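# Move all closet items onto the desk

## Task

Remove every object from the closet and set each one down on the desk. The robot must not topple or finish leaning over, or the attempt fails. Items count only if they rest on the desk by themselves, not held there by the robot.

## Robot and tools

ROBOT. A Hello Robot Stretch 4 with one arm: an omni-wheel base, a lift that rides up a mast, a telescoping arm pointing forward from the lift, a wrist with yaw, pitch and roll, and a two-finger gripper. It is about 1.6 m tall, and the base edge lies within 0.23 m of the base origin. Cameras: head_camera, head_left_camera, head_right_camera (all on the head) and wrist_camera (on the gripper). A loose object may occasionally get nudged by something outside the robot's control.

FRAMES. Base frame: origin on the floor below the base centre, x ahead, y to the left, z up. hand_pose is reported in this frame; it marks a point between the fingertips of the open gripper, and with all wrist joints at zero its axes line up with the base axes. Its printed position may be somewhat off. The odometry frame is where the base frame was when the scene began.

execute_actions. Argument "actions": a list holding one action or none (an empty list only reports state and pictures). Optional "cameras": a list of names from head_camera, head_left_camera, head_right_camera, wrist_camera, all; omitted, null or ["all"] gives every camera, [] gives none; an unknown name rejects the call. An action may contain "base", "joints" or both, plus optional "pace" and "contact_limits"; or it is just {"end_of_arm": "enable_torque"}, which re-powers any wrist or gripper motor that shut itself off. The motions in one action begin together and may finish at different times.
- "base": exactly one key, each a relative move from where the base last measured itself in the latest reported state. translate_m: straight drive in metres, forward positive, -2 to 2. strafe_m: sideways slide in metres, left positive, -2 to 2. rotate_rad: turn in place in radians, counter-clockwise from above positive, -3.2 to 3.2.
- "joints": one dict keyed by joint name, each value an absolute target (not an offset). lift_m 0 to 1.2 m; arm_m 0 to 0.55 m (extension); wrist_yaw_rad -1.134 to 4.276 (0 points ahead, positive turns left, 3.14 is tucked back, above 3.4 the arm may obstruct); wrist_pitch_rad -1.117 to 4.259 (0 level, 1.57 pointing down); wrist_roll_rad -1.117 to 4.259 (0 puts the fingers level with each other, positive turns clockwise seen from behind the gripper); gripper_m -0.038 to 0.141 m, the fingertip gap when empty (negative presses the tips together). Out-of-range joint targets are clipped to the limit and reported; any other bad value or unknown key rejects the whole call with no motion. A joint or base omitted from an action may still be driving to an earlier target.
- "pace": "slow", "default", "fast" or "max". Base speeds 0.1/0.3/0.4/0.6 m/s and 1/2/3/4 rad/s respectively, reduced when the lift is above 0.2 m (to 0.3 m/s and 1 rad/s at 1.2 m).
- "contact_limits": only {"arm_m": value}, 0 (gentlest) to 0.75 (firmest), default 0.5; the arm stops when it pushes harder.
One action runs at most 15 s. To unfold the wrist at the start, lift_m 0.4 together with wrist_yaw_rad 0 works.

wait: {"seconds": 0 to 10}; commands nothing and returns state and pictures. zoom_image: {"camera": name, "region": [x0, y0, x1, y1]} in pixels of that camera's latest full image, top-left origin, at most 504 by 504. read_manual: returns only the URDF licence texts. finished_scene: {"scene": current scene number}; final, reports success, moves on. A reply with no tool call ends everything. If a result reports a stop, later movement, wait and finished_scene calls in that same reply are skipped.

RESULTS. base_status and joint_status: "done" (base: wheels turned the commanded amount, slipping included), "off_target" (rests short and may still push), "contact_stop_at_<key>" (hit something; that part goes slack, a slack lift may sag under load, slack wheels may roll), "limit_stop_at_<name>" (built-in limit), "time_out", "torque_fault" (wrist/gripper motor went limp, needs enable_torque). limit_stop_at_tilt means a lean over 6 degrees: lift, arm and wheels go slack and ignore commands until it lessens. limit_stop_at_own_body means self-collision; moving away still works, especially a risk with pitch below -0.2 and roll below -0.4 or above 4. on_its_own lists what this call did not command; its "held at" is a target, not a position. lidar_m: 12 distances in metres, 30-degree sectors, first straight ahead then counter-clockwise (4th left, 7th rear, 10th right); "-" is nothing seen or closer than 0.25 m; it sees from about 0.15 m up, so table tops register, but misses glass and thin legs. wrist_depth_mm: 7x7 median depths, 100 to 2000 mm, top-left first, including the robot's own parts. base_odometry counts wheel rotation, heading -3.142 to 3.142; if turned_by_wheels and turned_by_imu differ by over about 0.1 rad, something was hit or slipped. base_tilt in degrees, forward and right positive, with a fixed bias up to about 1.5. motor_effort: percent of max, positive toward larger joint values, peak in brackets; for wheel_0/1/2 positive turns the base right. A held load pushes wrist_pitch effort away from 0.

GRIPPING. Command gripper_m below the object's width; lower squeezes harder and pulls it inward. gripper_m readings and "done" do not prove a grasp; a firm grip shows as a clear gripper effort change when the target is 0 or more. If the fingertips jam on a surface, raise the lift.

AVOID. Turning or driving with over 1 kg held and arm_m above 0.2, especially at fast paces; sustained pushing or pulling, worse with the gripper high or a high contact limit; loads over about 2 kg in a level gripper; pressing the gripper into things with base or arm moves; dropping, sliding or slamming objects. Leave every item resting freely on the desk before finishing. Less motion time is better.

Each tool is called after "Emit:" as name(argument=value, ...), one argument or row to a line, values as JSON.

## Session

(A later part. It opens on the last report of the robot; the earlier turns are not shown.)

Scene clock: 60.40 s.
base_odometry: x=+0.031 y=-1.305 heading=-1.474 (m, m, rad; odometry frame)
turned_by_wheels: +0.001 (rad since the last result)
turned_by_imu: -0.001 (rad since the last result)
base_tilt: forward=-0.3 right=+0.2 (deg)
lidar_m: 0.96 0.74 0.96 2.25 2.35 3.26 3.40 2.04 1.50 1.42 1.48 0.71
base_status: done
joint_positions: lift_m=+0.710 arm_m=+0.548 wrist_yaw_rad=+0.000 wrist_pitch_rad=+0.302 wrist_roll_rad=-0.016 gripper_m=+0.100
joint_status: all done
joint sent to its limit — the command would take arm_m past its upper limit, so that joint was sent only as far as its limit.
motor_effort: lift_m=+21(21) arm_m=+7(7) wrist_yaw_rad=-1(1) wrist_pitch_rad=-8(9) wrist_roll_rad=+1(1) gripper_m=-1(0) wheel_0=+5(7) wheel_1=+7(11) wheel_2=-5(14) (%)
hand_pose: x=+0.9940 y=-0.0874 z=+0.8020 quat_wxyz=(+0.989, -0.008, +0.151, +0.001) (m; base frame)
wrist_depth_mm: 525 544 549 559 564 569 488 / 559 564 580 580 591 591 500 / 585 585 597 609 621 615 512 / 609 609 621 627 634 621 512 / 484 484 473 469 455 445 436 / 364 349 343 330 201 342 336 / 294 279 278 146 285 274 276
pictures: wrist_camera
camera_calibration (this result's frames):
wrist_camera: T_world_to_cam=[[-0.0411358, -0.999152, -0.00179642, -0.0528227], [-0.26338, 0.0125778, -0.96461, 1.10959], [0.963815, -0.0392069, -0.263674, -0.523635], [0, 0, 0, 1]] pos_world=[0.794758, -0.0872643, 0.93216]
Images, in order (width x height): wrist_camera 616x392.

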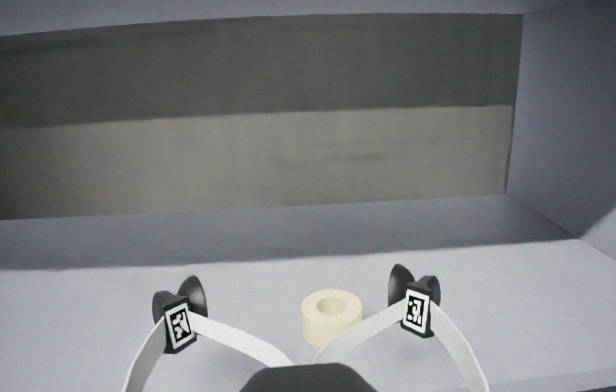

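Emit:
execute_actions(
  actions=[
    {"base":{"strafe_m":-0.025},"joints":{"lift_m":0.69}},
  ],
  cameras=[],
)

Emit:
execute_actions(
  actions=[
    {"base":{"translate_m":0.05},"joints":{"lift_m":0.675},"pace":"slow"},
  ],
  cameras=["wrist_camera"],
)

Scene clock: 61.77 s.
base_odometry: x=+0.006 y=-1.307 heading=-1.474 (m, m, rad; odometry frame)
turned_by_wheels: +0.000 (rad since the last result)
turned_by_imu: +0.000 (rad since the last result)
base_tilt: forward=-0.2 right=+0.2 (deg)
lidar_m: 0.95 0.71 0.92 2.29 2.37 3.31 3.40 2.03 1.46 1.40 1.47 0.71
base_status: done
joint_positions: lift_m=+0.690 arm_m=+0.548 wrist_yaw_rad=+0.000 wrist_pitch_rad=+0.302 wrist_roll_rad=-0.016 gripper_m=+0.100
joint_status: all done
motor_effort: lift_m=+14(19) arm_m=+7(7) wrist_yaw_rad=-1(0) wrist_pitch_rad=-8(8) wrist_roll_rad=+1(1) gripper_m=-1(0) wheel_0=+1(14) wheel_1=-5(13) wheel_2=+0(4) (%)
hand_pose: x=+0.9940 y=-0.0874 z=+0.7826 quat_wxyz=(+0.989, -0.008, +0.151, +0.001) (m; base frame)
wrist_depth_mm: 535 544 549 554 564 569 459 / 554 569 574 580 580 585 466 / 580 591 603 609 615 609 473 / 597 609 609 609 597 574 477 / 439 439 430 424 415 404 399 / 330 315 314 297 200 312 304 / 268 252 253 146 258 255 258
pictures: none
No camera images: the call's "cameras" was empty. Leave "cameras" out to get every camera's image.

Scene clock: 63.47 s.
base_odometry: x=+0.011 y=-1.356 heading=-1.474 (m, m, rad; odometry frame)
turned_by_wheels: +0.000 (rad since the last result)
turned_by_imu: +0.000 (rad since the last result)
base_tilt: forward=-0.3 right=+0.3 (deg)
lidar_m: 0.91 0.68 0.88 2.30 2.38 3.29 3.48 2.03 1.48 1.39 1.49 0.66
base_status: done
joint_positions: lift_m=+0.675 arm_m=+0.548 wrist_yaw_rad=+0.000 wrist_pitch_rad=+0.302 wrist_roll_rad=-0.016 gripper_m=+0.100
joint_status: all done
motor_effort: lift_m=+14(16) arm_m=+7(7) wrist_yaw_rad=-1(2) wrist_pitch_rad=-8(8) wrist_roll_rad=+1(0) gripper_m=-1(1) wheel_0=+4(8) wheel_1=+8(11) wheel_2=-8(10) (%)
hand_pose: x=+0.9940 y=-0.0874 z=+0.7676 quat_wxyz=(+0.989, -0.008, +0.151, +0.001) (m; base frame)
wrist_depth_mm: 492 500 508 508 517 525 452 / 512 517 530 530 539 544 466 / 535 544 549 559 564 569 473 / 549 554 564 559 549 535 469 / 407 404 397 392 384 375 366 / 303 290 286 268 198 287 283 / 248 233 233 146 238 229 232
pictures: wrist_camera
camera_calibration (this result's frames):
wrist_camera: T_world_to_cam=[[-0.0411955, -0.999149, -0.00179631, -0.0528414], [-0.263379, 0.0125935, -0.96461, 1.07642], [0.963812, -0.0392645, -0.263674, -0.532709], [0, 0, 0, 1]] pos_world=[0.794761, -0.0872688, 0.897767]
Images, in order (width x height): wrist_camera 616x392.

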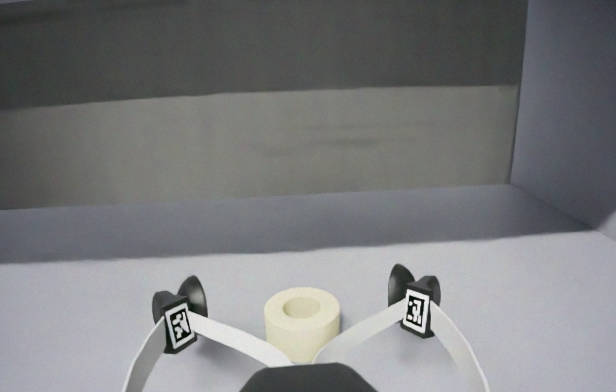

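Emit:
execute_actions(
  actions=[
    {"base":{"translate_m":0.04},"joints":{"lift_m":0.662},"pace":"slow"},
  ],
  cameras=["wrist_camera"],
)

Emit:
execute_actions(
  actions=[
    {"joints":{"gripper_m":0.0}},
  ],
  cameras=["wrist_camera"],
)

Emit:
execute_actions(
  actions=[
    {"joints":{"lift_m":0.72}},
  ],
  cameras=["wrist_camera"],
)

Scene clock: 71.43 s.
base_odometry: x=+0.015 y=-1.396 heading=-1.473 (m, m, rad; odometry frame)
turned_by_wheels: +0.000 (rad since the last result)
turned_by_imu: -0.001 (rad since the last result)
base_tilt: forward=-0.2 right=+0.3 (deg)
lidar_m: 0.87 0.66 0.80 2.30 2.39 3.29 3.51 2.05 1.45 1.38 1.48 0.62
base_status: done
joint_positions: lift_m=+0.662 arm_m=+0.548 wrist_yaw_rad=+0.000 wrist_pitch_rad=+0.302 wrist_roll_rad=-0.016 gripper_m=+0.100
joint_status: all done
motor_effort: lift_m=+14(13) arm_m=+7(7) wrist_yaw_rad=-2(0) wrist_pitch_rad=-8(8) wrist_roll_rad=+0(1) gripper_m=+0(0) wheel_0=+6(7) wheel_1=+8(8) wheel_2=-8(11) (%)
hand_pose: x=+0.9940 y=-0.0874 z=+0.7546 quat_wxyz=(+0.989, -0.008, +0.151, +0.001) (m; base frame)
wrist_depth_mm: 455 462 469 477 480 488 459 / 477 484 488 492 500 504 462 / 496 504 508 517 525 525 473 / 517 517 525 517 508 496 449 / 375 373 366 362 355 347 338 / 281 268 266 236 199 267 262 / 229 216 216 146 220 213 216
pictures: wrist_camera
camera_calibration (this result's frames):
wrist_camera: T_world_to_cam=[[-0.0411955, -0.999149, -0.00179648, -0.0528645], [-0.263379, 0.0125936, -0.96461, 1.06388], [0.963812, -0.0392644, -0.263674, -0.536139], [0, 0, 0, 1]] pos_world=[0.794763, -0.0872688, 0.884768]
Images, in order (width x height): wrist_camera 616x392.

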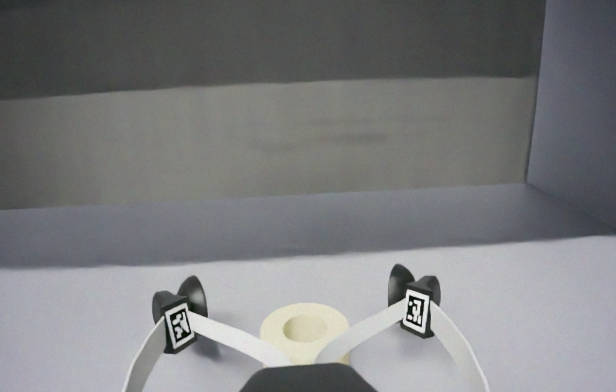

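Scene clock: 73.23 s.
base_odometry: x=+0.015 y=-1.396 heading=-1.473 (m, m, rad; odometry frame)
turned_by_wheels: +0.000 (rad since the last result)
turned_by_imu: +0.000 (rad since the last result)
base_tilt: forward=-0.3 right=+0.3 (deg)
lidar_m: 0.86 0.67 0.83 2.29 2.40 3.31 3.50 2.04 1.47 1.39 1.48 0.62
base_status: not commanded
joint_positions: lift_m=+0.662 arm_m=+0.548 wrist_yaw_rad=+0.000 wrist_pitch_rad=+0.302 wrist_roll_rad=-0.016 gripper_m=+0.000
joint_status: all done
motor_effort: lift_m=+14(14) arm_m=+7(7) wrist_yaw_rad=-1(1) wrist_pitch_rad=-8(8) wrist_roll_rad=+1(1) gripper_m=-16(14) wheel_0=+6(6) wheel_1=+7(7) wheel_2=-8(8) (%)
hand_pose: x=+0.9940 y=-0.0874 z=+0.7546 quat_wxyz=(+0.989, -0.008, +0.151, +0.001) (m; base frame)
wrist_depth_mm: 459 462 466 477 480 484 459 / 477 480 488 492 504 508 462 / 496 500 508 517 521 535 473 / 517 517 525 517 508 492 445 / 375 373 370 364 353 345 338 / 281 281 205 229 189 267 262 / 229 163 208 189 218 206 215
pictures: wrist_camera
camera_calibration (this result's frames):
wrist_camera: T_world_to_cam=[[-0.0411957, -0.999149, -0.00179637, -0.0528644], [-0.263379, 0.0125936, -0.96461, 1.06388], [0.963813, -0.0392647, -0.263673, -0.536139], [0, 0, 0, 1]] pos_world=[0.794763, -0.0872689, 0.884768]
Images, in order (width x height): wrist_camera 616x392.

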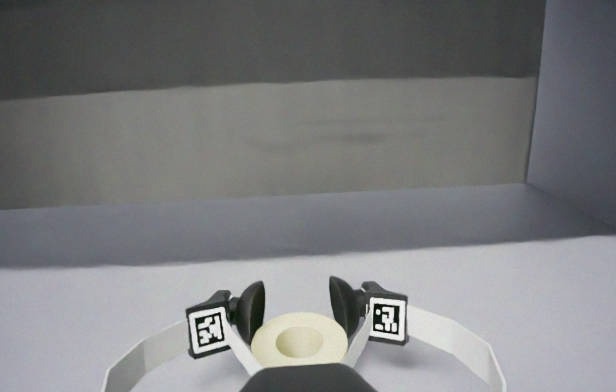

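Scene clock: 74.40 s.
base_odometry: x=+0.015 y=-1.396 heading=-1.473 (m, m, rad; odometry frame)
turned_by_wheels: +0.000 (rad since the last result)
turned_by_imu: +0.000 (rad since the last result)
base_tilt: forward=-0.3 right=+0.2 (deg)
lidar_m: 0.88 0.68 0.82 2.29 2.37 3.28 3.49 2.06 1.47 1.40 1.49 0.62
base_status: not commanded
joint_positions: lift_m=+0.720 arm_m=+0.548 wrist_yaw_rad=+0.000 wrist_pitch_rad=+0.302 wrist_roll_rad=-0.016 gripper_m=+0.000
joint_status: all done
motor_effort: lift_m=+22(24) arm_m=+7(7) wrist_yaw_rad=+0(0) wrist_pitch_rad=-9(9) wrist_roll_rad=+0(0) gripper_m=-16(17) wheel_0=+6(6) wheel_1=+7(7) wheel_2=-8(8) (%)
hand_pose: x=+0.9940 y=-0.0874 z=+0.8120 quat_wxyz=(+0.989, -0.008, +0.151, +0.001) (m; base frame)
wrist_depth_mm: 459 462 469 477 480 484 459 / 477 480 492 496 500 508 466 / 504 508 512 517 521 530 477 / 521 525 535 544 544 559 477 / 512 504 496 488 480 469 445 / 382 382 204 228 189 362 353 / 309 162 246 189 296 279 296
pictures: wrist_camera
camera_calibration (this result's frames):
wrist_camera: T_world_to_cam=[[-0.0411954, -0.999149, -0.0017963, -0.0527616], [-0.263379, 0.0125934, -0.96461, 1.11921], [0.963812, -0.0392644, -0.263674, -0.521015], [0, 0, 0, 1]] pos_world=[0.794765, -0.0872688, 0.942133]
Images, in order (width x height): wrist_camera 616x392.

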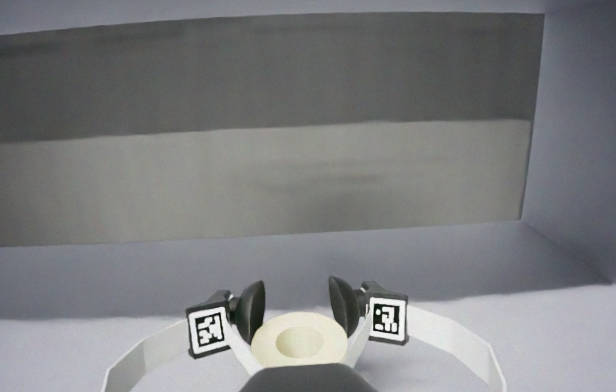

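Held. Retract and survey the other shelves and floor.

Emit:
execute_actions(
  actions=[
    {"base":{"translate_m":-0.3},"joints":{"arm_m":0.05}},
  ],
)

Scene clock: 77.23 s.
base_odometry: x=-0.014 y=-1.097 heading=-1.474 (m, m, rad; odometry frame)
turned_by_wheels: -0.001 (rad since the last result)
turned_by_imu: +0.000 (rad since the last result)
base_tilt: forward=-0.3 right=+0.2 (deg)
lidar_m: 1.17 0.92 1.25 2.30 2.39 3.26 3.17 2.01 1.45 1.39 1.47 0.91
base_status: done
joint_positions: lift_m=+0.720 arm_m=+0.051 wrist_yaw_rad=+0.000 wrist_pitch_rad=+0.303 wrist_roll_rad=-0.016 gripper_m=+0.000
joint_status: all done
motor_effort: lift_m=+21(21) arm_m=-8(10) wrist_yaw_rad=+0(2) wrist_pitch_rad=-10(10) wrist_roll_rad=-1(1) gripper_m=-16(16) wheel_0=-5(10) wheel_1=-6(14) wheel_2=+3(15) (%)
hand_pose: x=+0.4976 y=-0.0875 z=+0.8119 quat_wxyz=(+0.989, -0.008, +0.151, +0.001) (m; base frame)
wrist_depth_mm: 1138 1160 1160 1205 991 535 549 / 1229 1229 1281 1255 1160 559 574 / 1255 1255 1255 1255 1060 585 603 / 946 1366 1366 1397 1255 615 1397 / 1060 1205 1160 1182 1098 654 1499 / 676 1464 206 229 188 676 1430 / 699 162 715 189 788 707 1205
pictures: head_camera, head_left_camera, head_right_camera, wrist_camera
camera_calibration (this result's frames):
wrist_camera: T_world_to_cam=[[-0.0414201, -0.99914, -0.001782, -0.0731737], [-0.26371, 0.0126525, -0.964519, 0.988488], [0.963712, -0.0394806, -0.264007, -0.0422557], [0, 0, 0, 1]] pos_world=[0.298365, -0.0872859, 0.942129]
Images, in order (width x height): head_camera 420x560, head_left_camera 420x672, head_right_camera 420x672, wrist_camera 616x392.

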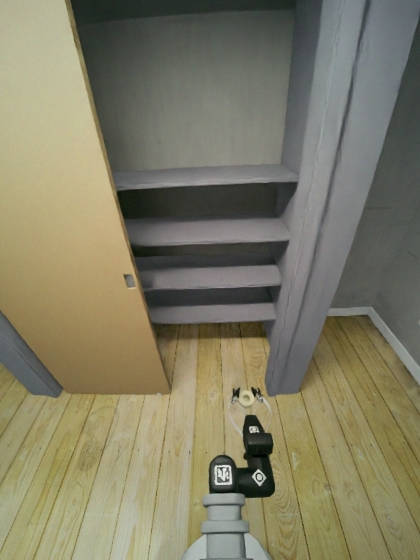

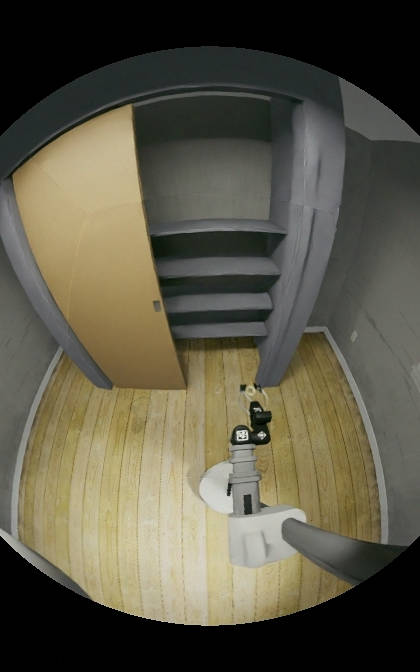

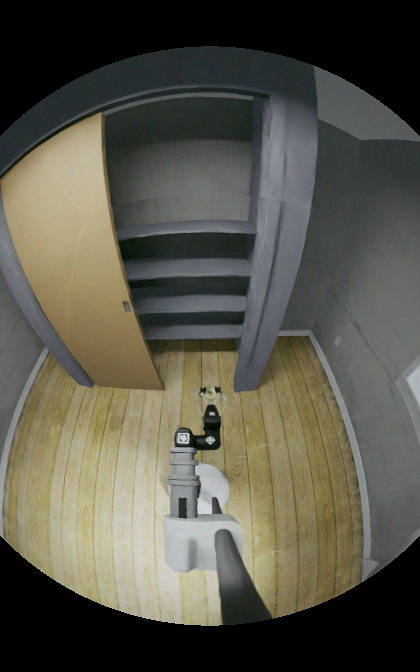

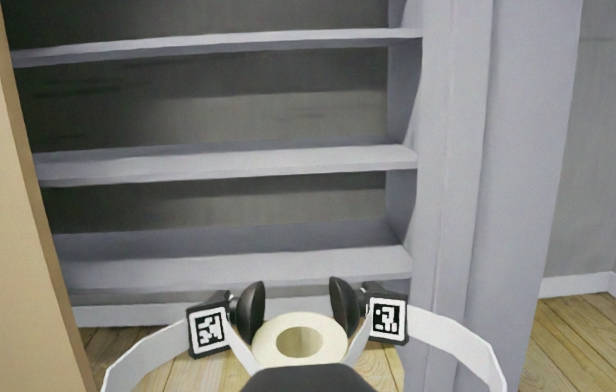

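Emit:
execute_actions(
  actions=[
    {"base":{"rotate_rad":3.05},"joints":{"lift_m":0.8}},
  ],
)

Scene clock: 80.33 s.
base_odometry: x=-0.014 y=-1.097 heading=+1.575 (m, m, rad; odometry frame)
turned_by_wheels: +3.049 (rad since the last result)
turned_by_imu: +3.029 (rad since the last result)
base_tilt: forward=-0.3 right=+0.2 (deg)
lidar_m: 2.33 2.21 1.51 1.37 1.38 0.90 0.95 0.94 1.16 2.31 2.36 3.01
base_status: done
joint_positions: lift_m=+0.800 arm_m=+0.051 wrist_yaw_rad=+0.000 wrist_pitch_rad=+0.303 wrist_roll_rad=-0.016 gripper_m=+0.000
joint_status: all done
motor_effort: lift_m=+21(24) arm_m=-7(8) wrist_yaw_rad=-1(2) wrist_pitch_rad=-9(9) wrist_roll_rad=+2(0) gripper_m=-16(15) wheel_0=-4(12) wheel_1=-7(12) wheel_2=-5(14) (%)
hand_pose: x=+0.4976 y=-0.0874 z=+0.8919 quat_wxyz=(+0.989, -0.008, +0.151, +0.001) (m; base frame)
wrist_depth_mm: - - - - - - - / - - - - - - - / - - - - - - - / - - - - - - - / - - - - - - - / 1708 1808 206 228 188 1618 1576 / 1430 163 768 188 1336 1308 1336
pictures: head_camera, head_left_camera, head_right_camera, wrist_camera
camera_calibration (this result's frames):
wrist_camera: T_world_to_cam=[[-0.0410326, -0.999156, -0.00178574, -0.0731135], [-0.263715, 0.0125539, -0.964519, 1.06565], [0.963728, -0.0391058, -0.264007, -0.0211416], [0, 0, 0, 1]] pos_world=[0.298402, -0.0872565, 1.02212]
Images, in order (width x height): head_camera 420x560, head_left_camera 420x672, head_right_camera 420x672, wrist_camera 616x392.

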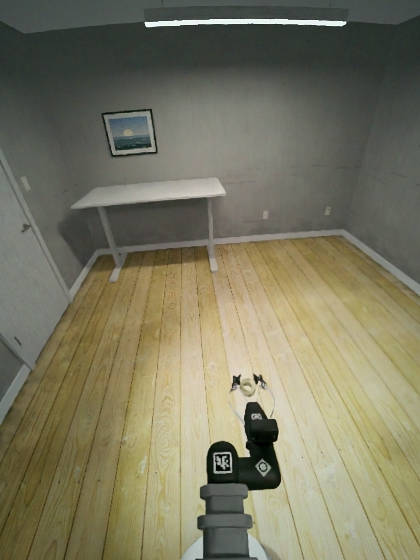

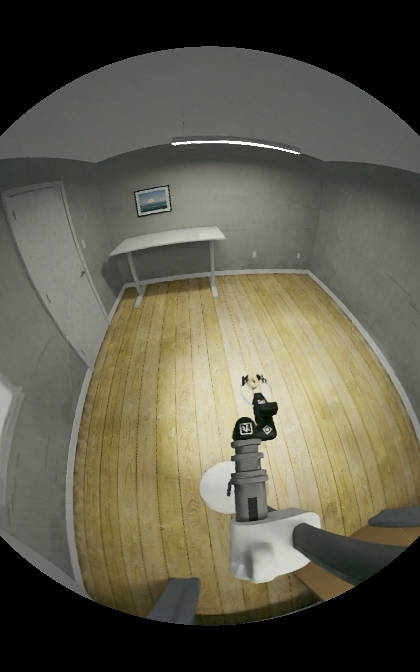

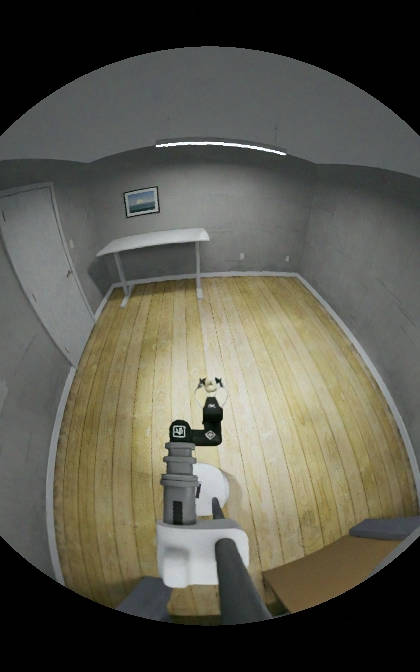

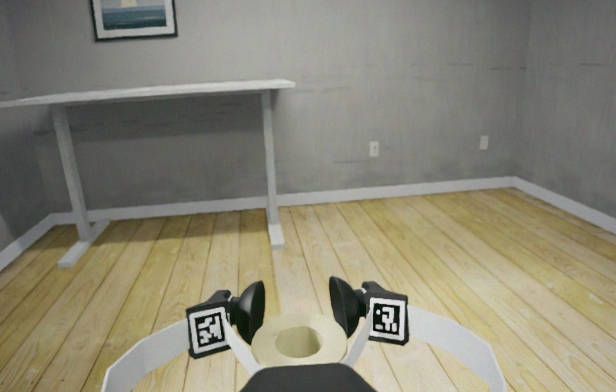

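Emit:
execute_actions(
  actions=[
    {"base":{"rotate_rad":0.12},"joints":{"lift_m":1.1}},
  ],
  cameras=[],
)

Emit:
execute_actions(
  actions=[
    {"base":{"translate_m":1.3}},
  ],
  cameras=[],
)

Emit:
execute_actions(
  actions=[
    {"base":{"strafe_m":0.35}},
  ],
)

Scene clock: 84.27 s.
base_odometry: x=-0.014 y=-1.097 heading=+1.694 (m, m, rad; odometry frame)
turned_by_wheels: +0.119 (rad since the last result)
turned_by_imu: +0.117 (rad since the last result)
base_tilt: forward=-0.2 right=+0.4 (deg)
lidar_m: 2.34 1.93 1.42 1.36 1.50 0.89 1.19 0.96 1.29 2.33 2.43 3.23
base_status: done
joint_positions: lift_m=+1.100 arm_m=+0.051 wrist_yaw_rad=+0.000 wrist_pitch_rad=+0.303 wrist_roll_rad=-0.016 gripper_m=+0.000
joint_status: all done
motor_effort: lift_m=+21(24) arm_m=-7(7) wrist_yaw_rad=+0(2) wrist_pitch_rad=-10(9) wrist_roll_rad=+0(1) gripper_m=-16(15) wheel_0=-4(10) wheel_1=-5(15) wheel_2=-5(10) (%)
hand_pose: x=+0.4976 y=-0.0874 z=+1.1919 quat_wxyz=(+0.989, -0.008, +0.151, +0.001) (m; base frame)
wrist_depth_mm: - - - - - - - / - - - - - - - / - - - - - - - / - - - - - - - / - - - - - - - / - - 204 228 189 - - / 1808 163 960 189 1756 1661 1708
pictures: none
No camera images: the call's "cameras" was empty. Leave "cameras" out to get every camera's image.

Scene clock: 90.07 s.
base_odometry: x=-0.174 y=+0.192 heading=+1.694 (m, m, rad; odometry frame)
turned_by_wheels: +0.001 (rad since the last result)
turned_by_imu: -0.004 (rad since the last result)
base_tilt: forward=-0.3 right=+0.3 (deg)
lidar_m: 1.03 1.08 1.41 1.34 1.44 2.00 2.15 2.30 2.45 2.36 2.46 1.08
base_status: done
joint_positions: lift_m=+1.100 arm_m=+0.051 wrist_yaw_rad=+0.000 wrist_pitch_rad=+0.303 wrist_roll_rad=-0.016 gripper_m=+0.000
joint_status: not commanded
motor_effort: lift_m=+21(21) arm_m=-7(7) wrist_yaw_rad=+0(0) wrist_pitch_rad=-9(9) wrist_roll_rad=+1(0) gripper_m=-15(16) wheel_0=+5(11) wheel_1=+7(13) wheel_2=-5(15) (%)
hand_pose: x=+0.4976 y=-0.0874 z=+1.1919 quat_wxyz=(+0.989, -0.008, +0.151, +0.001) (m; base frame)
wrist_depth_mm: 1397 1397 1397 1464 1430 1430 1464 / 1430 1464 1464 1464 1464 1499 1537 / 1499 1499 1537 1576 1618 1576 1618 / 1255 1229 1182 1138 1255 1661 1661 / 904 891 917 931 917 1756 1756 / 1756 1808 205 229 188 1863 1863 / 1808 162 960 189 1708 1661 1756
pictures: none
No camera images: the call's "cameras" was empty. Leave "cameras" out to get every camera's image.

Scene clock: 92.57 s.
base_odometry: x=-0.522 y=+0.149 heading=+1.695 (m, m, rad; odometry frame)
turned_by_wheels: +0.000 (rad since the last result)
turned_by_imu: +0.000 (rad since the last result)
base_tilt: forward=-0.3 right=+0.2 (deg)
lidar_m: 1.04 1.10 1.02 0.99 1.08 1.49 2.13 2.32 2.81 2.71 2.53 1.10
base_status: done
joint_positions: lift_m=+1.100 arm_m=+0.051 wrist_yaw_rad=+0.000 wrist_pitch_rad=+0.303 wrist_roll_rad=-0.016 gripper_m=+0.000
joint_status: not commanded
motor_effort: lift_m=+20(21) arm_m=-7(7) wrist_yaw_rad=-1(1) wrist_pitch_rad=-8(9) wrist_roll_rad=+0(1) gripper_m=-16(15) wheel_0=-2(14) wheel_1=+5(19) wheel_2=+0(4) (%)
hand_pose: x=+0.4976 y=-0.0874 z=+1.1920 quat_wxyz=(+0.989, -0.008, +0.151, +0.001) (m; base frame)
wrist_depth_mm: 1397 1430 1397 1430 1464 1464 1464 / 1430 1499 1499 1499 1499 1499 1499 / 1537 1537 1499 1576 1537 1576 1576 / 1255 1205 1205 1138 1098 1078 1618 / 904 960 931 931 1708 1308 1708 / 1661 1708 205 229 188 1863 1863 / 1661 162 960 188 1661 1397 1708
pictures: head_camera, head_left_camera, head_right_camera, wrist_camera
camera_calibration (this result's frames):
wrist_camera: T_world_to_cam=[[-0.0413116, -0.999145, -0.00178614, -0.072517], [-0.26371, 0.0126278, -0.964519, 1.35506], [0.963717, -0.0393748, -0.264006, 0.0581254], [0, 0, 0, 1]] pos_world=[0.29833, -0.0872778, 1.3222]
Images, in order (width x height): head_camera 420x560, head_left_camera 420x672, head_right_camera 420x672, wrist_camera 616x392.

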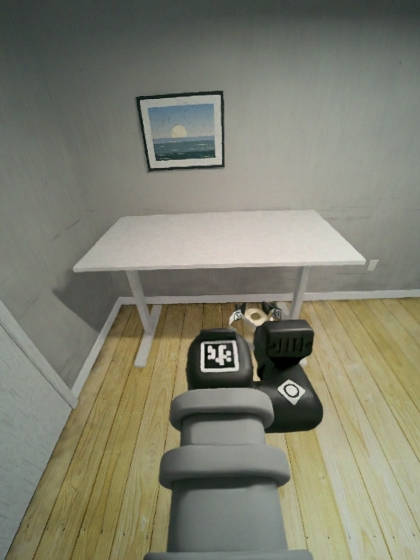

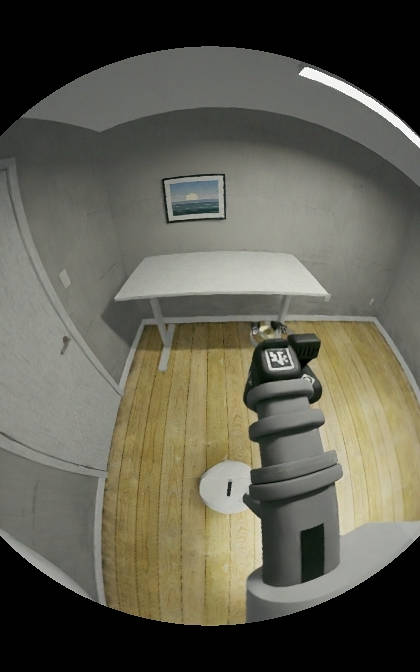

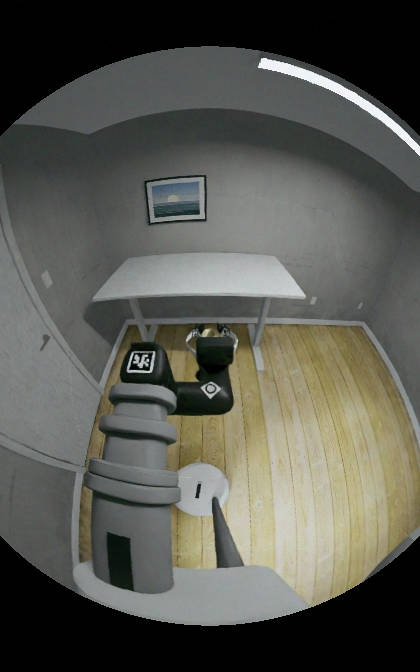

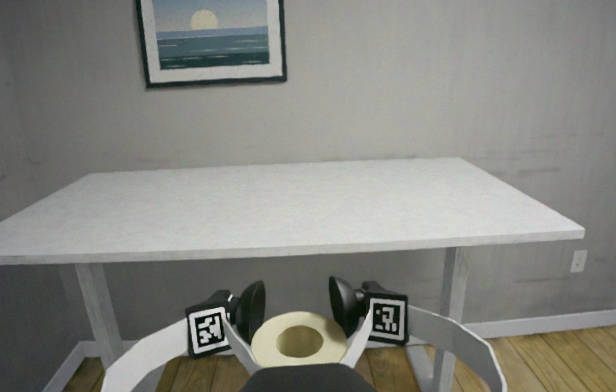

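Emit:
execute_actions(
  actions=[
    {"base":{"translate_m":0.3},"joints":{"arm_m":0.5,"lift_m":0.92}},
  ],
  cameras=["wrist_camera","head_camera"],
)

Scene clock: 95.63 s.
base_odometry: x=-0.559 y=+0.447 heading=+1.695 (m, m, rad; odometry frame)
turned_by_wheels: +0.000 (rad since the last result)
turned_by_imu: -0.001 (rad since the last result)
base_tilt: forward=-0.3 right=+0.3 (deg)
lidar_m: 0.73 0.78 1.00 0.99 1.03 1.49 2.42 2.61 2.82 2.73 1.08 0.78
base_status: done
joint_positions: lift_m=+0.920 arm_m=+0.499 wrist_yaw_rad=+0.000 wrist_pitch_rad=+0.303 wrist_roll_rad=-0.016 gripper_m=+0.000
joint_status: all done
motor_effort: lift_m=+14(14) arm_m=+7(9) wrist_yaw_rad=-2(1) wrist_pitch_rad=-9(9) wrist_roll_rad=+0(0) gripper_m=-17(16) wheel_0=+3(9) wheel_1=+5(8) wheel_2=-4(15) (%)
hand_pose: x=+0.9450 y=-0.0874 z=+1.0126 quat_wxyz=(+0.989, -0.008, +0.151, +0.001) (m; base frame)
wrist_depth_mm: 732 750 759 759 750 759 768 / 778 768 788 768 798 798 809 / 798 820 820 809 820 820 831 / 634 615 591 585 569 549 535 / 424 415 413 404 397 387 379 / 315 312 204 229 188 297 291 / 255 163 220 189 244 231 240
pictures: head_camera, wrist_camera
camera_calibration (this result's frames):
wrist_camera: T_world_to_cam=[[-0.0410885, -0.999154, -0.00179626, -0.0544922], [-0.263472, 0.012569, -0.964585, 1.29985], [0.963792, -0.0391601, -0.263766, -0.420761], [0, 0, 0, 1]] pos_world=[0.745761, -0.0872608, 1.14273]
Images, in order (width x height): head_camera 420x560, wrist_camera 616x392.

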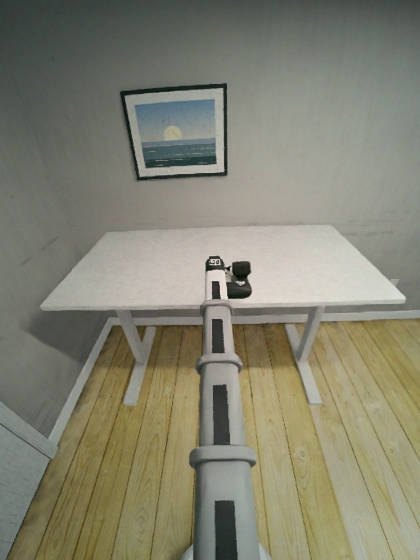

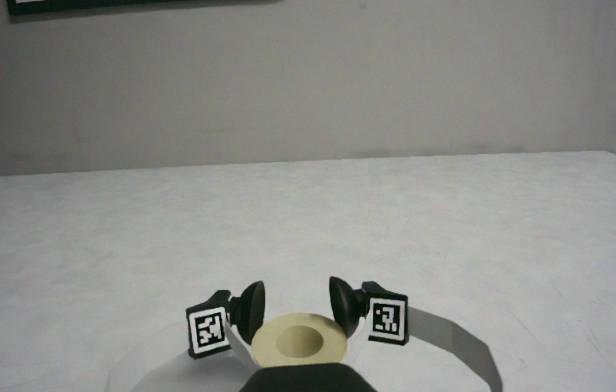

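Emit:
execute_actions(
  actions=[
    {"joints":{"lift_m":0.902},"pace":"slow"},
  ],
  cameras=[],
)

Emit:
execute_actions(
  actions=[
    {"joints":{"gripper_m":0.1}},
  ],
  cameras=[],
)

Emit:
execute_actions(
  actions=[
    {"joints":{"lift_m":0.95,"arm_m":0.1},"base":{"translate_m":-0.3}},
  ],
  cameras=["wrist_camera","head_camera"],
)

Scene clock: 97.43 s.
base_odometry: x=-0.559 y=+0.447 heading=+1.695 (m, m, rad; odometry frame)
turned_by_wheels: +0.000 (rad since the last result)
turned_by_imu: +0.000 (rad since the last result)
base_tilt: forward=-0.3 right=+0.3 (deg)
lidar_m: 0.75 0.79 1.01 0.98 1.02 1.52 2.44 2.62 2.83 2.71 1.08 0.79
base_status: not commanded
joint_positions: lift_m=+0.902 arm_m=+0.499 wrist_yaw_rad=+0.000 wrist_pitch_rad=+0.303 wrist_roll_rad=-0.016 gripper_m=+0.000
joint_status: all done
motor_effort: lift_m=+14(11) arm_m=+7(7) wrist_yaw_rad=-1(1) wrist_pitch_rad=-8(9) wrist_roll_rad=+0(0) gripper_m=-15(15) wheel_0=+3(3) wheel_1=+5(5) wheel_2=-5(4) (%)
hand_pose: x=+0.9450 y=-0.0874 z=+0.9946 quat_wxyz=(+0.989, -0.008, +0.151, +0.001) (m; base frame)
wrist_depth_mm: 741 741 750 759 768 768 768 / 759 768 778 798 778 798 798 / 788 809 809 798 820 809 820 / 564 549 539 525 508 500 488 / 379 377 373 366 357 347 342 / 285 283 205 228 187 268 264 / 230 163 209 189 220 208 216
pictures: none
No camera images: the call's "cameras" was empty. Leave "cameras" out to get every camera's image.

Scene clock: 99.23 s.
base_odometry: x=-0.559 y=+0.447 heading=+1.695 (m, m, rad; odometry frame)
turned_by_wheels: +0.000 (rad since the last result)
turned_by_imu: +0.000 (rad since the last result)
base_tilt: forward=-0.3 right=+0.3 (deg)
lidar_m: 0.73 0.75 1.00 1.00 1.04 1.48 2.44 2.61 2.81 2.69 1.08 0.78
base_status: not commanded
joint_positions: lift_m=+0.902 arm_m=+0.499 wrist_yaw_rad=+0.000 wrist_pitch_rad=+0.303 wrist_roll_rad=-0.016 gripper_m=+0.100
joint_status: all done
motor_effort: lift_m=+14(14) arm_m=+7(7) wrist_yaw_rad=-2(2) wrist_pitch_rad=-9(9) wrist_roll_rad=+1(0) gripper_m=-1(12) wheel_0=+4(3) wheel_1=+5(5) wheel_2=-4(4) (%)
hand_pose: x=+0.9450 y=-0.0874 z=+0.9946 quat_wxyz=(+0.989, -0.008, +0.151, +0.001) (m; base frame)
wrist_depth_mm: 741 732 750 750 759 768 768 / 759 759 768 788 788 788 809 / 798 798 798 820 820 820 809 / 569 549 539 525 508 500 488 / 377 375 373 366 357 349 342 / 286 271 268 278 198 268 264 / 230 218 218 146 223 215 217
pictures: none
No camera images: the call's "cameras" was empty. Leave "cameras" out to get every camera's image.

Scene clock: 101.70 s.
base_odometry: x=-0.522 y=+0.149 heading=+1.694 (m, m, rad; odometry frame)
turned_by_wheels: +0.000 (rad since the last result)
turned_by_imu: +0.000 (rad since the last result)
base_tilt: forward=-0.3 right=+0.3 (deg)
lidar_m: 1.03 1.09 1.04 0.99 1.04 1.51 2.13 2.31 2.80 2.71 2.53 1.10
base_status: done
joint_positions: lift_m=+0.950 arm_m=+0.101 wrist_yaw_rad=+0.000 wrist_pitch_rad=+0.303 wrist_roll_rad=-0.016 gripper_m=+0.100
joint_status: all done
motor_effort: lift_m=+21(21) arm_m=-7(6) wrist_yaw_rad=-1(0) wrist_pitch_rad=-9(8) wrist_roll_rad=+0(1) gripper_m=+0(1) wheel_0=-3(9) wheel_1=-5(13) wheel_2=+2(15) (%)
hand_pose: x=+0.5475 y=-0.0875 z=+1.0420 quat_wxyz=(+0.989, -0.008, +0.151, +0.001) (m; base frame)
wrist_depth_mm: 1366 1336 1336 1366 1366 1397 1397 / 1366 1464 1430 1464 1464 1464 1499 / 1397 1366 1281 1205 1160 1138 1499 / 831 878 842 831 1618 1205 1618 / 1537 1618 1661 1661 1661 1661 1708 / 1537 1708 1708 1756 200 1756 1756 / 1576 1308 1537 146 1576 1499 1499
pictures: head_camera, wrist_camera
camera_calibration (this result's frames):
wrist_camera: T_world_to_cam=[[-0.0414094, -0.999141, -0.0017948, -0.0706837], [-0.263504, 0.0126537, -0.964575, 1.22351], [0.963769, -0.0394696, -0.263802, -0.0299081], [0, 0, 0, 1]] pos_world=[0.348299, -0.0872853, 1.17215]
Images, in order (width x height): head_camera 420x560, wrist_camera 616x392.

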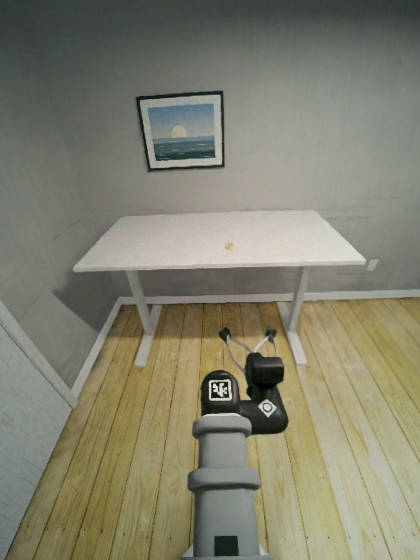

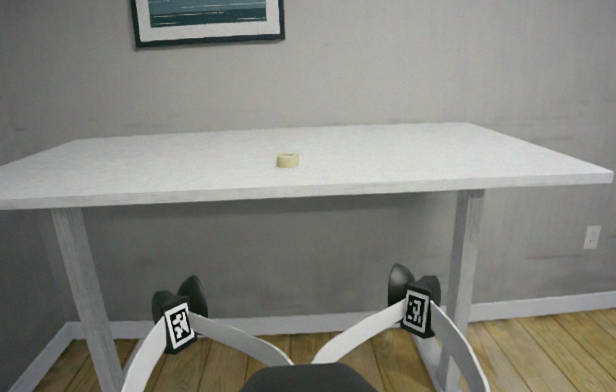

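Emit:
execute_actions(
  actions=[
    {"base":{"rotate_rad":3.14},"joints":{"arm_m":0.0,"lift_m":0.8,"wrist_pitch_rad":0,"gripper_m":-0.02}},
  ],
  cameras=[],
)

Emit:
execute_actions(
  actions=[
    {"base":{"translate_m":1.25}},
  ],
  cameras=[],
)

Emit:
execute_actions(
  actions=[
    {"base":{"strafe_m":0.3}},
  ],
)

Scene clock: 105.67 s.
base_odometry: x=-0.522 y=+0.149 heading=-1.450 (m, m, rad; odometry frame)
turned_by_wheels: +3.139 (rad since the last result)
turned_by_imu: +3.118 (rad since the last result)
base_tilt: forward=-0.2 right=+0.3 (deg)
lidar_m: 2.13 2.28 2.77 2.66 2.59 1.07 1.03 1.13 1.04 1.00 1.07 1.47
base_status: done
joint_positions: lift_m=+0.800 arm_m=+0.001 wrist_yaw_rad=+0.000 wrist_pitch_rad=+0.003 wrist_roll_rad=-0.016 gripper_m=-0.020
joint_status: all done
motor_effort: lift_m=+15(21) arm_m=-8(8) wrist_yaw_rad=-1(1) wrist_pitch_rad=-10(19) wrist_roll_rad=+1(2) gripper_m=-9(11) wheel_0=-3(9) wheel_1=-5(11) wheel_2=-6(12) (%)
hand_pose: x=+0.4607 y=-0.0874 z=+0.9777 quat_wxyz=(+1.000, -0.008, +0.001, +0.000) (m; base frame)
wrist_depth_mm: 1863 1863 - - - 1863 1308 / 1863 1921 - - - 1921 1397 / 1863 1921 - - - 1983 1366 / 1863 1863 - 1983 - 1983 1366 / 1921 1921 - 1921 - - 1366 / 1921 1921 - 202 - - 1397 / 1921 1921 181 178 - 1808 1397
pictures: none
No camera images: the call's "cameras" was empty. Leave "cameras" out to get every camera's image.

Scene clock: 111.30 s.
base_odometry: x=-0.370 y=-1.091 heading=-1.449 (m, m, rad; odometry frame)
turned_by_wheels: +0.001 (rad since the last result)
turned_by_imu: -0.005 (rad since the last result)
base_tilt: forward=-0.2 right=+0.3 (deg)
lidar_m: 0.87 1.16 1.32 2.67 2.77 3.21 2.70 1.48 1.07 1.02 1.06 1.51
base_status: done
joint_positions: lift_m=+0.800 arm_m=+0.001 wrist_yaw_rad=+0.000 wrist_pitch_rad=+0.003 wrist_roll_rad=-0.016 gripper_m=-0.020
joint_status: not commanded
motor_effort: lift_m=+14(14) arm_m=-7(8) wrist_yaw_rad=-2(2) wrist_pitch_rad=-10(10) wrist_roll_rad=+0(1) gripper_m=-10(11) wheel_0=+4(10) wheel_1=+7(13) wheel_2=-5(15) (%)
hand_pose: x=+0.4607 y=-0.0874 z=+0.9777 quat_wxyz=(+1.000, -0.008, +0.001, +0.000) (m; base frame)
wrist_depth_mm: 1336 1397 668 668 1397 1464 1308 / 1366 1366 668 668 1397 1430 1366 / 1336 1336 676 676 1430 1464 1397 / 1366 1366 1008 676 1397 1464 1397 / 1336 1430 1366 676 1430 1397 1397 / 1281 1229 1008 203 1430 1464 1430 / 1366 1366 180 178 1430 1430 1397
pictures: none
No camera images: the call's "cameras" was empty. Leave "cameras" out to get every camera's image.

Scene clock: 113.63 s.
base_odometry: x=-0.073 y=-1.055 heading=-1.449 (m, m, rad; odometry frame)
turned_by_wheels: +0.000 (rad since the last result)
turned_by_imu: +0.000 (rad since the last result)
base_tilt: forward=-0.2 right=+0.3 (deg)
lidar_m: 1.02 1.00 1.30 2.37 2.47 3.20 2.65 1.92 1.39 1.32 1.38 0.91
base_status: done
joint_positions: lift_m=+0.800 arm_m=+0.001 wrist_yaw_rad=+0.000 wrist_pitch_rad=+0.003 wrist_roll_rad=-0.016 gripper_m=-0.020
joint_status: not commanded
motor_effort: lift_m=+15(15) arm_m=-7(7) wrist_yaw_rad=-1(1) wrist_pitch_rad=-10(10) wrist_roll_rad=+0(1) gripper_m=-10(11) wheel_0=-2(12) wheel_1=+5(10) wheel_2=+0(4) (%)
hand_pose: x=+0.4607 y=-0.0874 z=+0.9776 quat_wxyz=(+1.000, -0.008, +0.001, +0.000) (m; base frame)
wrist_depth_mm: 1397 1397 1397 1366 683 683 1430 / 1366 1397 1397 1229 683 691 1397 / 1366 1397 1397 1397 683 691 1464 / 1366 1397 1397 1430 683 699 1397 / 1397 1430 1430 1397 691 691 1464 / 1025 1229 1078 202 676 699 1397 / 1308 1397 180 178 668 707 1464
pictures: head_camera, head_left_camera, head_right_camera, wrist_camera
camera_calibration (this result's frames):
wrist_camera: T_world_to_cam=[[-0.038907, -0.999146, -0.0139021, -0.063677], [0.0331011, 0.0126163, -0.999372, 1.03592], [0.998694, -0.0393428, 0.0325819, -0.268994], [0, 0, 0, 1]] pos_world=[0.231876, -0.0872751, 1.04315]
Images, in order (width x height): head_camera 420x560, head_left_camera 420x672, head_right_camera 420x672, wrist_camera 616x392.

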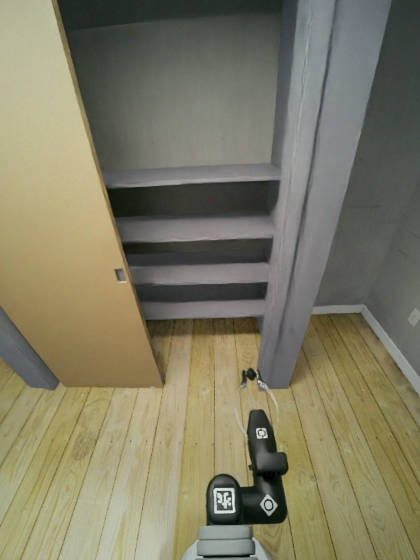

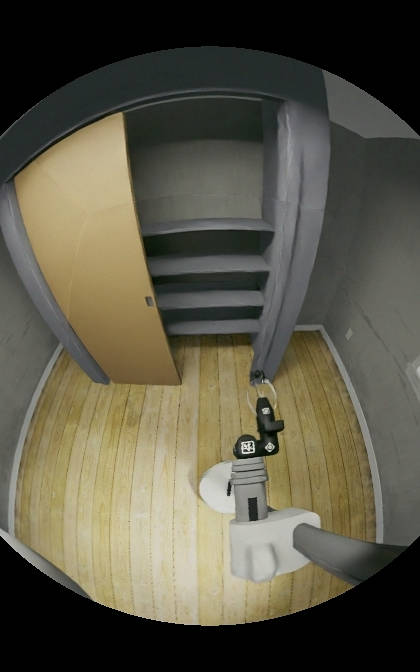

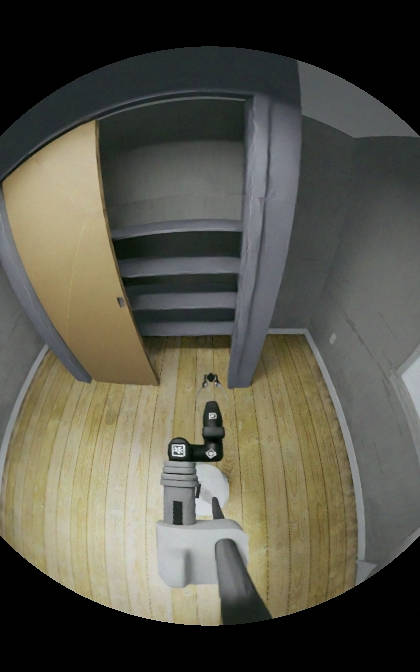

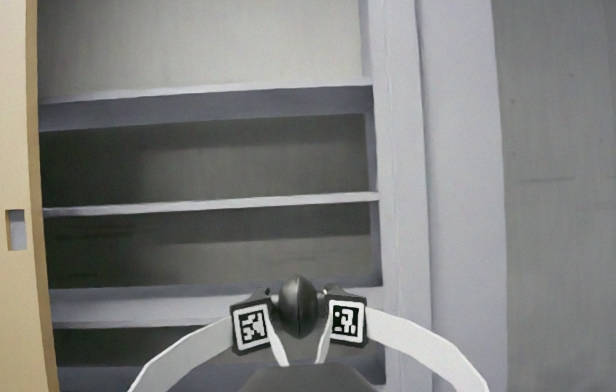

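Emit:
execute_actions(
  actions=[
    {"base":{"strafe_m":-0.05},"joints":{"arm_m":0.55,"wrist_yaw_rad":1.0,"wrist_pitch_rad":0.3,"lift_m":1.15}},
  ],
  cameras=["wrist_camera","head_camera"],
)

Emit:
execute_actions(
  actions=[
    {"joints":{"lift_m":0.7}},
  ],
  cameras=["wrist_camera"],
)

Emit:
execute_actions(
  actions=[
    {"joints":{"lift_m":0.35}},
  ],
  cameras=["wrist_camera"],
)

Scene clock: 117.27 s.
base_odometry: x=-0.122 y=-1.061 heading=-1.449 (m, m, rad; odometry frame)
turned_by_wheels: +0.000 (rad since the last result)
turned_by_imu: -0.001 (rad since the last result)
base_tilt: forward=-0.2 right=+0.3 (deg)
lidar_m: 0.91 1.03 1.34 2.41 2.50 3.19 2.63 1.83 1.35 1.29 1.31 0.91
base_status: done
joint_positions: lift_m=+1.150 arm_m=+0.548 wrist_yaw_rad=+1.000 wrist_pitch_rad=+0.302 wrist_roll_rad=-0.016 gripper_m=-0.020
joint_status: all done
joint sent to its limit — the command would take arm_m past its upper limit, so that joint was sent only as far as its limit.
motor_effort: lift_m=+22(23) arm_m=+8(7) wrist_yaw_rad=+0(4) wrist_pitch_rad=-8(5) wrist_roll_rad=+0(0) gripper_m=-11(10) wheel_0=+3(11) wheel_1=-4(13) wheel_2=+0(1) (%)
hand_pose: x=+0.9410 y=+0.1845 z=+1.2421 quat_wxyz=(+0.867, -0.079, +0.128, +0.475) (m; base frame)
wrist_depth_mm: 1397 413 1336 1308 991 798 691 / 1808 455 1336 1229 931 768 683 / 1921 525 1430 1430 1098 854 723 / - 627 1042 1098 1042 878 750 / - 778 564 878 759 732 723 / - 1042 484 202 597 554 554 / 1921 1308 180 178 842 488 452
pictures: head_camera, wrist_camera
camera_calibration (this result's frames):
wrist_camera: T_world_to_cam=[[0.818398, -0.574649, -0.00181421, -0.66965], [-0.152799, -0.214566, -0.964683, 1.45464], [0.553965, 0.789772, -0.263406, -0.113431], [0, 0, 0, 1]] pos_world=[0.833145, 0.0168877, 1.37218]
Images, in order (width x height): head_camera 420x560, wrist_camera 616x392.

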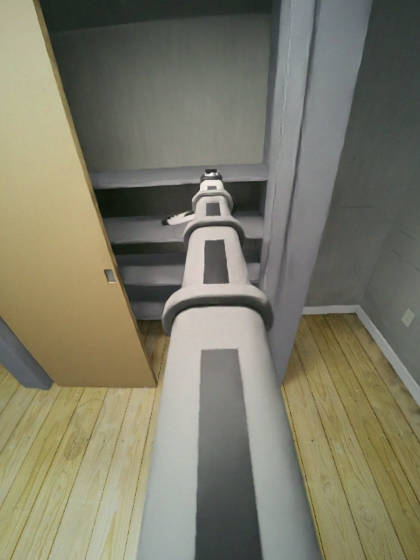

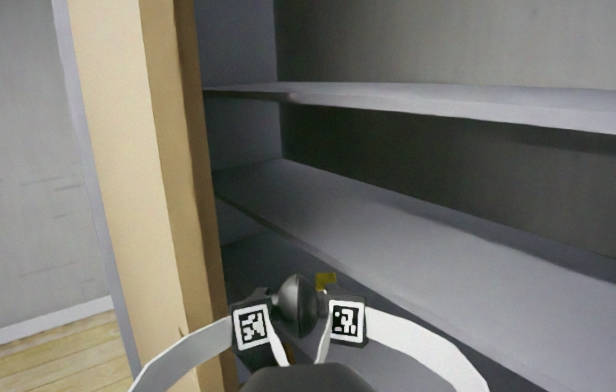

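Scene clock: 120.07 s.
base_odometry: x=-0.122 y=-1.061 heading=-1.449 (m, m, rad; odometry frame)
turned_by_wheels: +0.000 (rad since the last result)
turned_by_imu: +0.000 (rad since the last result)
base_tilt: forward=-0.3 right=+0.3 (deg)
lidar_m: 0.93 1.02 1.31 2.42 2.53 3.19 2.65 1.86 1.33 1.28 1.32 0.92
base_status: not commanded
joint_positions: lift_m=+0.700 arm_m=+0.548 wrist_yaw_rad=+1.000 wrist_pitch_rad=+0.302 wrist_roll_rad=-0.016 gripper_m=-0.020
joint_status: all done
motor_effort: lift_m=+14(19) arm_m=+7(8) wrist_yaw_rad=-2(1) wrist_pitch_rad=-9(7) wrist_roll_rad=+1(0) gripper_m=-12(9) wheel_0=+3(3) wheel_1=-4(4) wheel_2=+0(0) (%)
hand_pose: x=+0.9410 y=+0.1845 z=+0.7927 quat_wxyz=(+0.867, -0.079, +0.128, +0.475) (m; base frame)
wrist_depth_mm: 1397 421 1008 1025 891 778 676 / 1863 459 1366 1366 1042 842 715 / 1921 525 1078 1138 991 842 732 / - 627 1397 1366 668 615 597 / - 778 569 1118 1078 508 421 / 1576 1060 488 203 842 831 768 / 1281 1205 180 178 668 654 661
pictures: wrist_camera
camera_calibration (this result's frames):
wrist_camera: T_world_to_cam=[[0.818398, -0.574649, -0.00181412, -0.670469], [-0.152799, -0.214566, -0.964683, 1.0211], [0.553965, 0.789772, -0.263406, -0.231813], [0, 0, 0, 1]] pos_world=[0.83315, 0.0168877, 0.922758]
Images, in order (width x height): wrist_camera 616x392.

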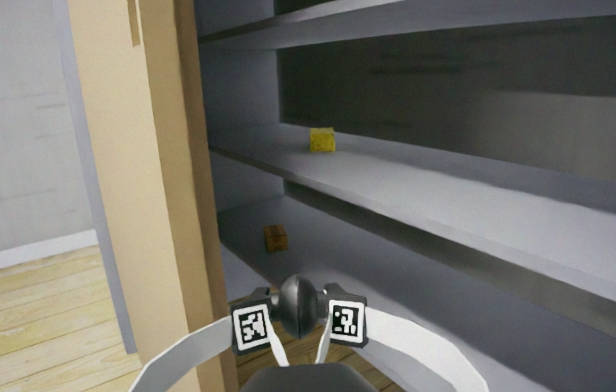

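Scene clock: 122.50 s.
base_odometry: x=-0.122 y=-1.061 heading=-1.449 (m, m, rad; odometry frame)
turned_by_wheels: +0.000 (rad since the last result)
turned_by_imu: +0.000 (rad since the last result)
base_tilt: forward=-0.2 right=+0.3 (deg)
lidar_m: 0.90 0.99 1.33 2.41 2.52 3.17 2.67 1.85 1.34 1.26 1.33 0.92
base_status: not commanded
joint_positions: lift_m=+0.350 arm_m=+0.548 wrist_yaw_rad=+1.000 wrist_pitch_rad=+0.302 wrist_roll_rad=-0.016 gripper_m=-0.020
joint_status: all done
motor_effort: lift_m=+14(12) arm_m=+7(7) wrist_yaw_rad=-1(1) wrist_pitch_rad=-8(7) wrist_roll_rad=+1(1) gripper_m=-10(12) wheel_0=+3(4) wheel_1=-4(4) wheel_2=+0(0) (%)
hand_pose: x=+0.9410 y=+0.1845 z=+0.4427 quat_wxyz=(+0.867, -0.079, +0.128, +0.475) (m; base frame)
wrist_depth_mm: 1366 415 1078 1229 991 809 699 / 1863 459 1366 1366 1025 842 715 / 1921 530 1042 904 854 798 699 / 1921 621 1464 1537 1060 508 462 / 1308 788 569 1229 1118 917 768 / 976 891 484 203 946 891 788 / 788 778 180 178 715 732 741
pictures: wrist_camera
camera_calibration (this result's frames):
wrist_camera: T_world_to_cam=[[0.818398, -0.574649, -0.00181437, -0.671107], [-0.152799, -0.214566, -0.964683, 0.683459], [0.553965, 0.789772, -0.263406, -0.324008], [0, 0, 0, 1]] pos_world=[0.833154, 0.0168877, 0.572758]
Images, in order (width x height): wrist_camera 616x392.

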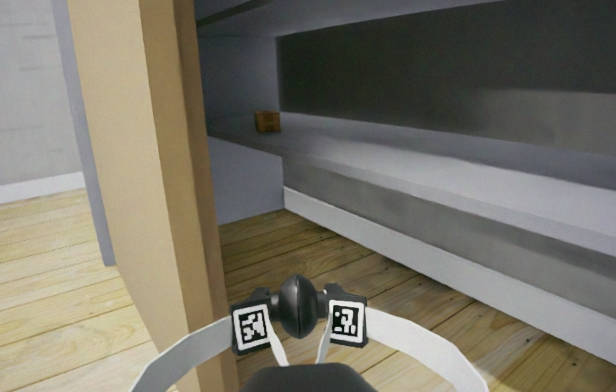

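Emit:
execute_actions(
  actions=[
    {"joints":{"arm_m":0.2,"wrist_yaw_rad":0,"wrist_pitch_rad":0,"lift_m":0.795}},
  ],
  cameras=[],
)

Emit:
execute_actions(
  actions=[
    {"base":{"strafe_m":1.0}},
  ],
  cameras=["wrist_camera","head_camera"],
)

Scene clock: 126.10 s.
base_odometry: x=-0.122 y=-1.061 heading=-1.449 (m, m, rad; odometry frame)
turned_by_wheels: +0.000 (rad since the last result)
turned_by_imu: -0.001 (rad since the last result)
base_tilt: forward=-0.3 right=+0.2 (deg)
lidar_m: 0.92 1.03 1.33 2.41 2.51 3.20 2.67 1.83 1.35 1.27 1.33 0.92
base_status: not commanded
joint_positions: lift_m=+0.795 arm_m=+0.201 wrist_yaw_rad=+0.000 wrist_pitch_rad=+0.003 wrist_roll_rad=-0.016 gripper_m=-0.020
joint_status: all done
motor_effort: lift_m=+21(22) arm_m=-7(11) wrist_yaw_rad=-1(5) wrist_pitch_rad=-10(9) wrist_roll_rad=+1(0) gripper_m=-10(10) wheel_0=+3(4) wheel_1=-4(4) wheel_2=+0(0) (%)
hand_pose: x=+0.6607 y=-0.0874 z=+0.9722 quat_wxyz=(+1.000, -0.008, +0.001, +0.000) (m; base frame)
wrist_depth_mm: 1205 1205 1182 1229 477 488 1229 / 946 931 946 1008 473 484 1229 / 1205 1205 1182 1205 484 484 1255 / 1205 1205 1182 1205 484 488 1255 / 1205 1182 1182 1229 496 488 1229 / 1078 1060 960 203 473 488 1229 / 1025 820 181 178 477 488 1255
pictures: none
No camera images: the call's "cameras" was empty. Leave "cameras" out to get every camera's image.

Scene clock: 130.77 s.
base_odometry: x=+0.870 y=-0.940 heading=-1.449 (m, m, rad; odometry frame)
turned_by_wheels: +0.000 (rad since the last result)
turned_by_imu: +0.000 (rad since the last result)
base_tilt: forward=-0.2 right=+0.3 (deg)
lidar_m: 0.92 0.96 1.47 1.40 1.47 2.07 2.73 2.53 2.41 2.28 1.49 0.96
base_status: done
joint_positions: lift_m=+0.795 arm_m=+0.201 wrist_yaw_rad=+0.000 wrist_pitch_rad=+0.003 wrist_roll_rad=-0.016 gripper_m=-0.020
joint_status: not commanded
motor_effort: lift_m=+20(22) arm_m=-7(7) wrist_yaw_rad=-1(0) wrist_pitch_rad=-10(9) wrist_roll_rad=+0(0) gripper_m=-10(11) wheel_0=-3(10) wheel_1=+6(12) wheel_2=+0(1) (%)
hand_pose: x=+0.6607 y=-0.0874 z=+0.9723 quat_wxyz=(+1.000, -0.008, +0.001, +0.000) (m; base frame)
wrist_depth_mm: 517 500 508 508 508 512 517 / 512 500 504 508 512 517 525 / 512 504 512 512 512 521 525 / 544 504 508 512 517 521 525 / 525 508 508 512 517 521 525 / 521 508 508 202 512 521 521 / 539 508 180 178 517 525 530
pictures: head_camera, wrist_camera
camera_calibration (this result's frames):
wrist_camera: T_world_to_cam=[[-0.0389317, -0.999145, -0.0139076, -0.0559554], [0.0332571, 0.0126149, -0.999367, 1.02384], [0.998688, -0.0393696, 0.0327376, -0.468727], [0, 0, 0, 1]] pos_world=[0.431884, -0.0872767, 1.03775]
Images, in order (width x height): head_camera 420x560, wrist_camera 616x392.

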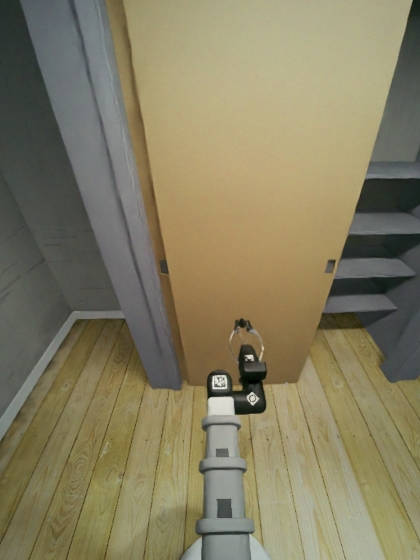

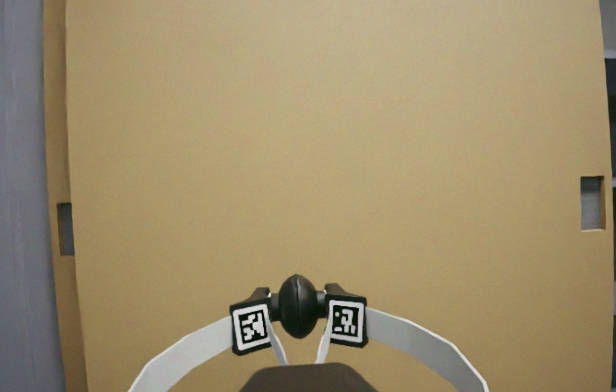

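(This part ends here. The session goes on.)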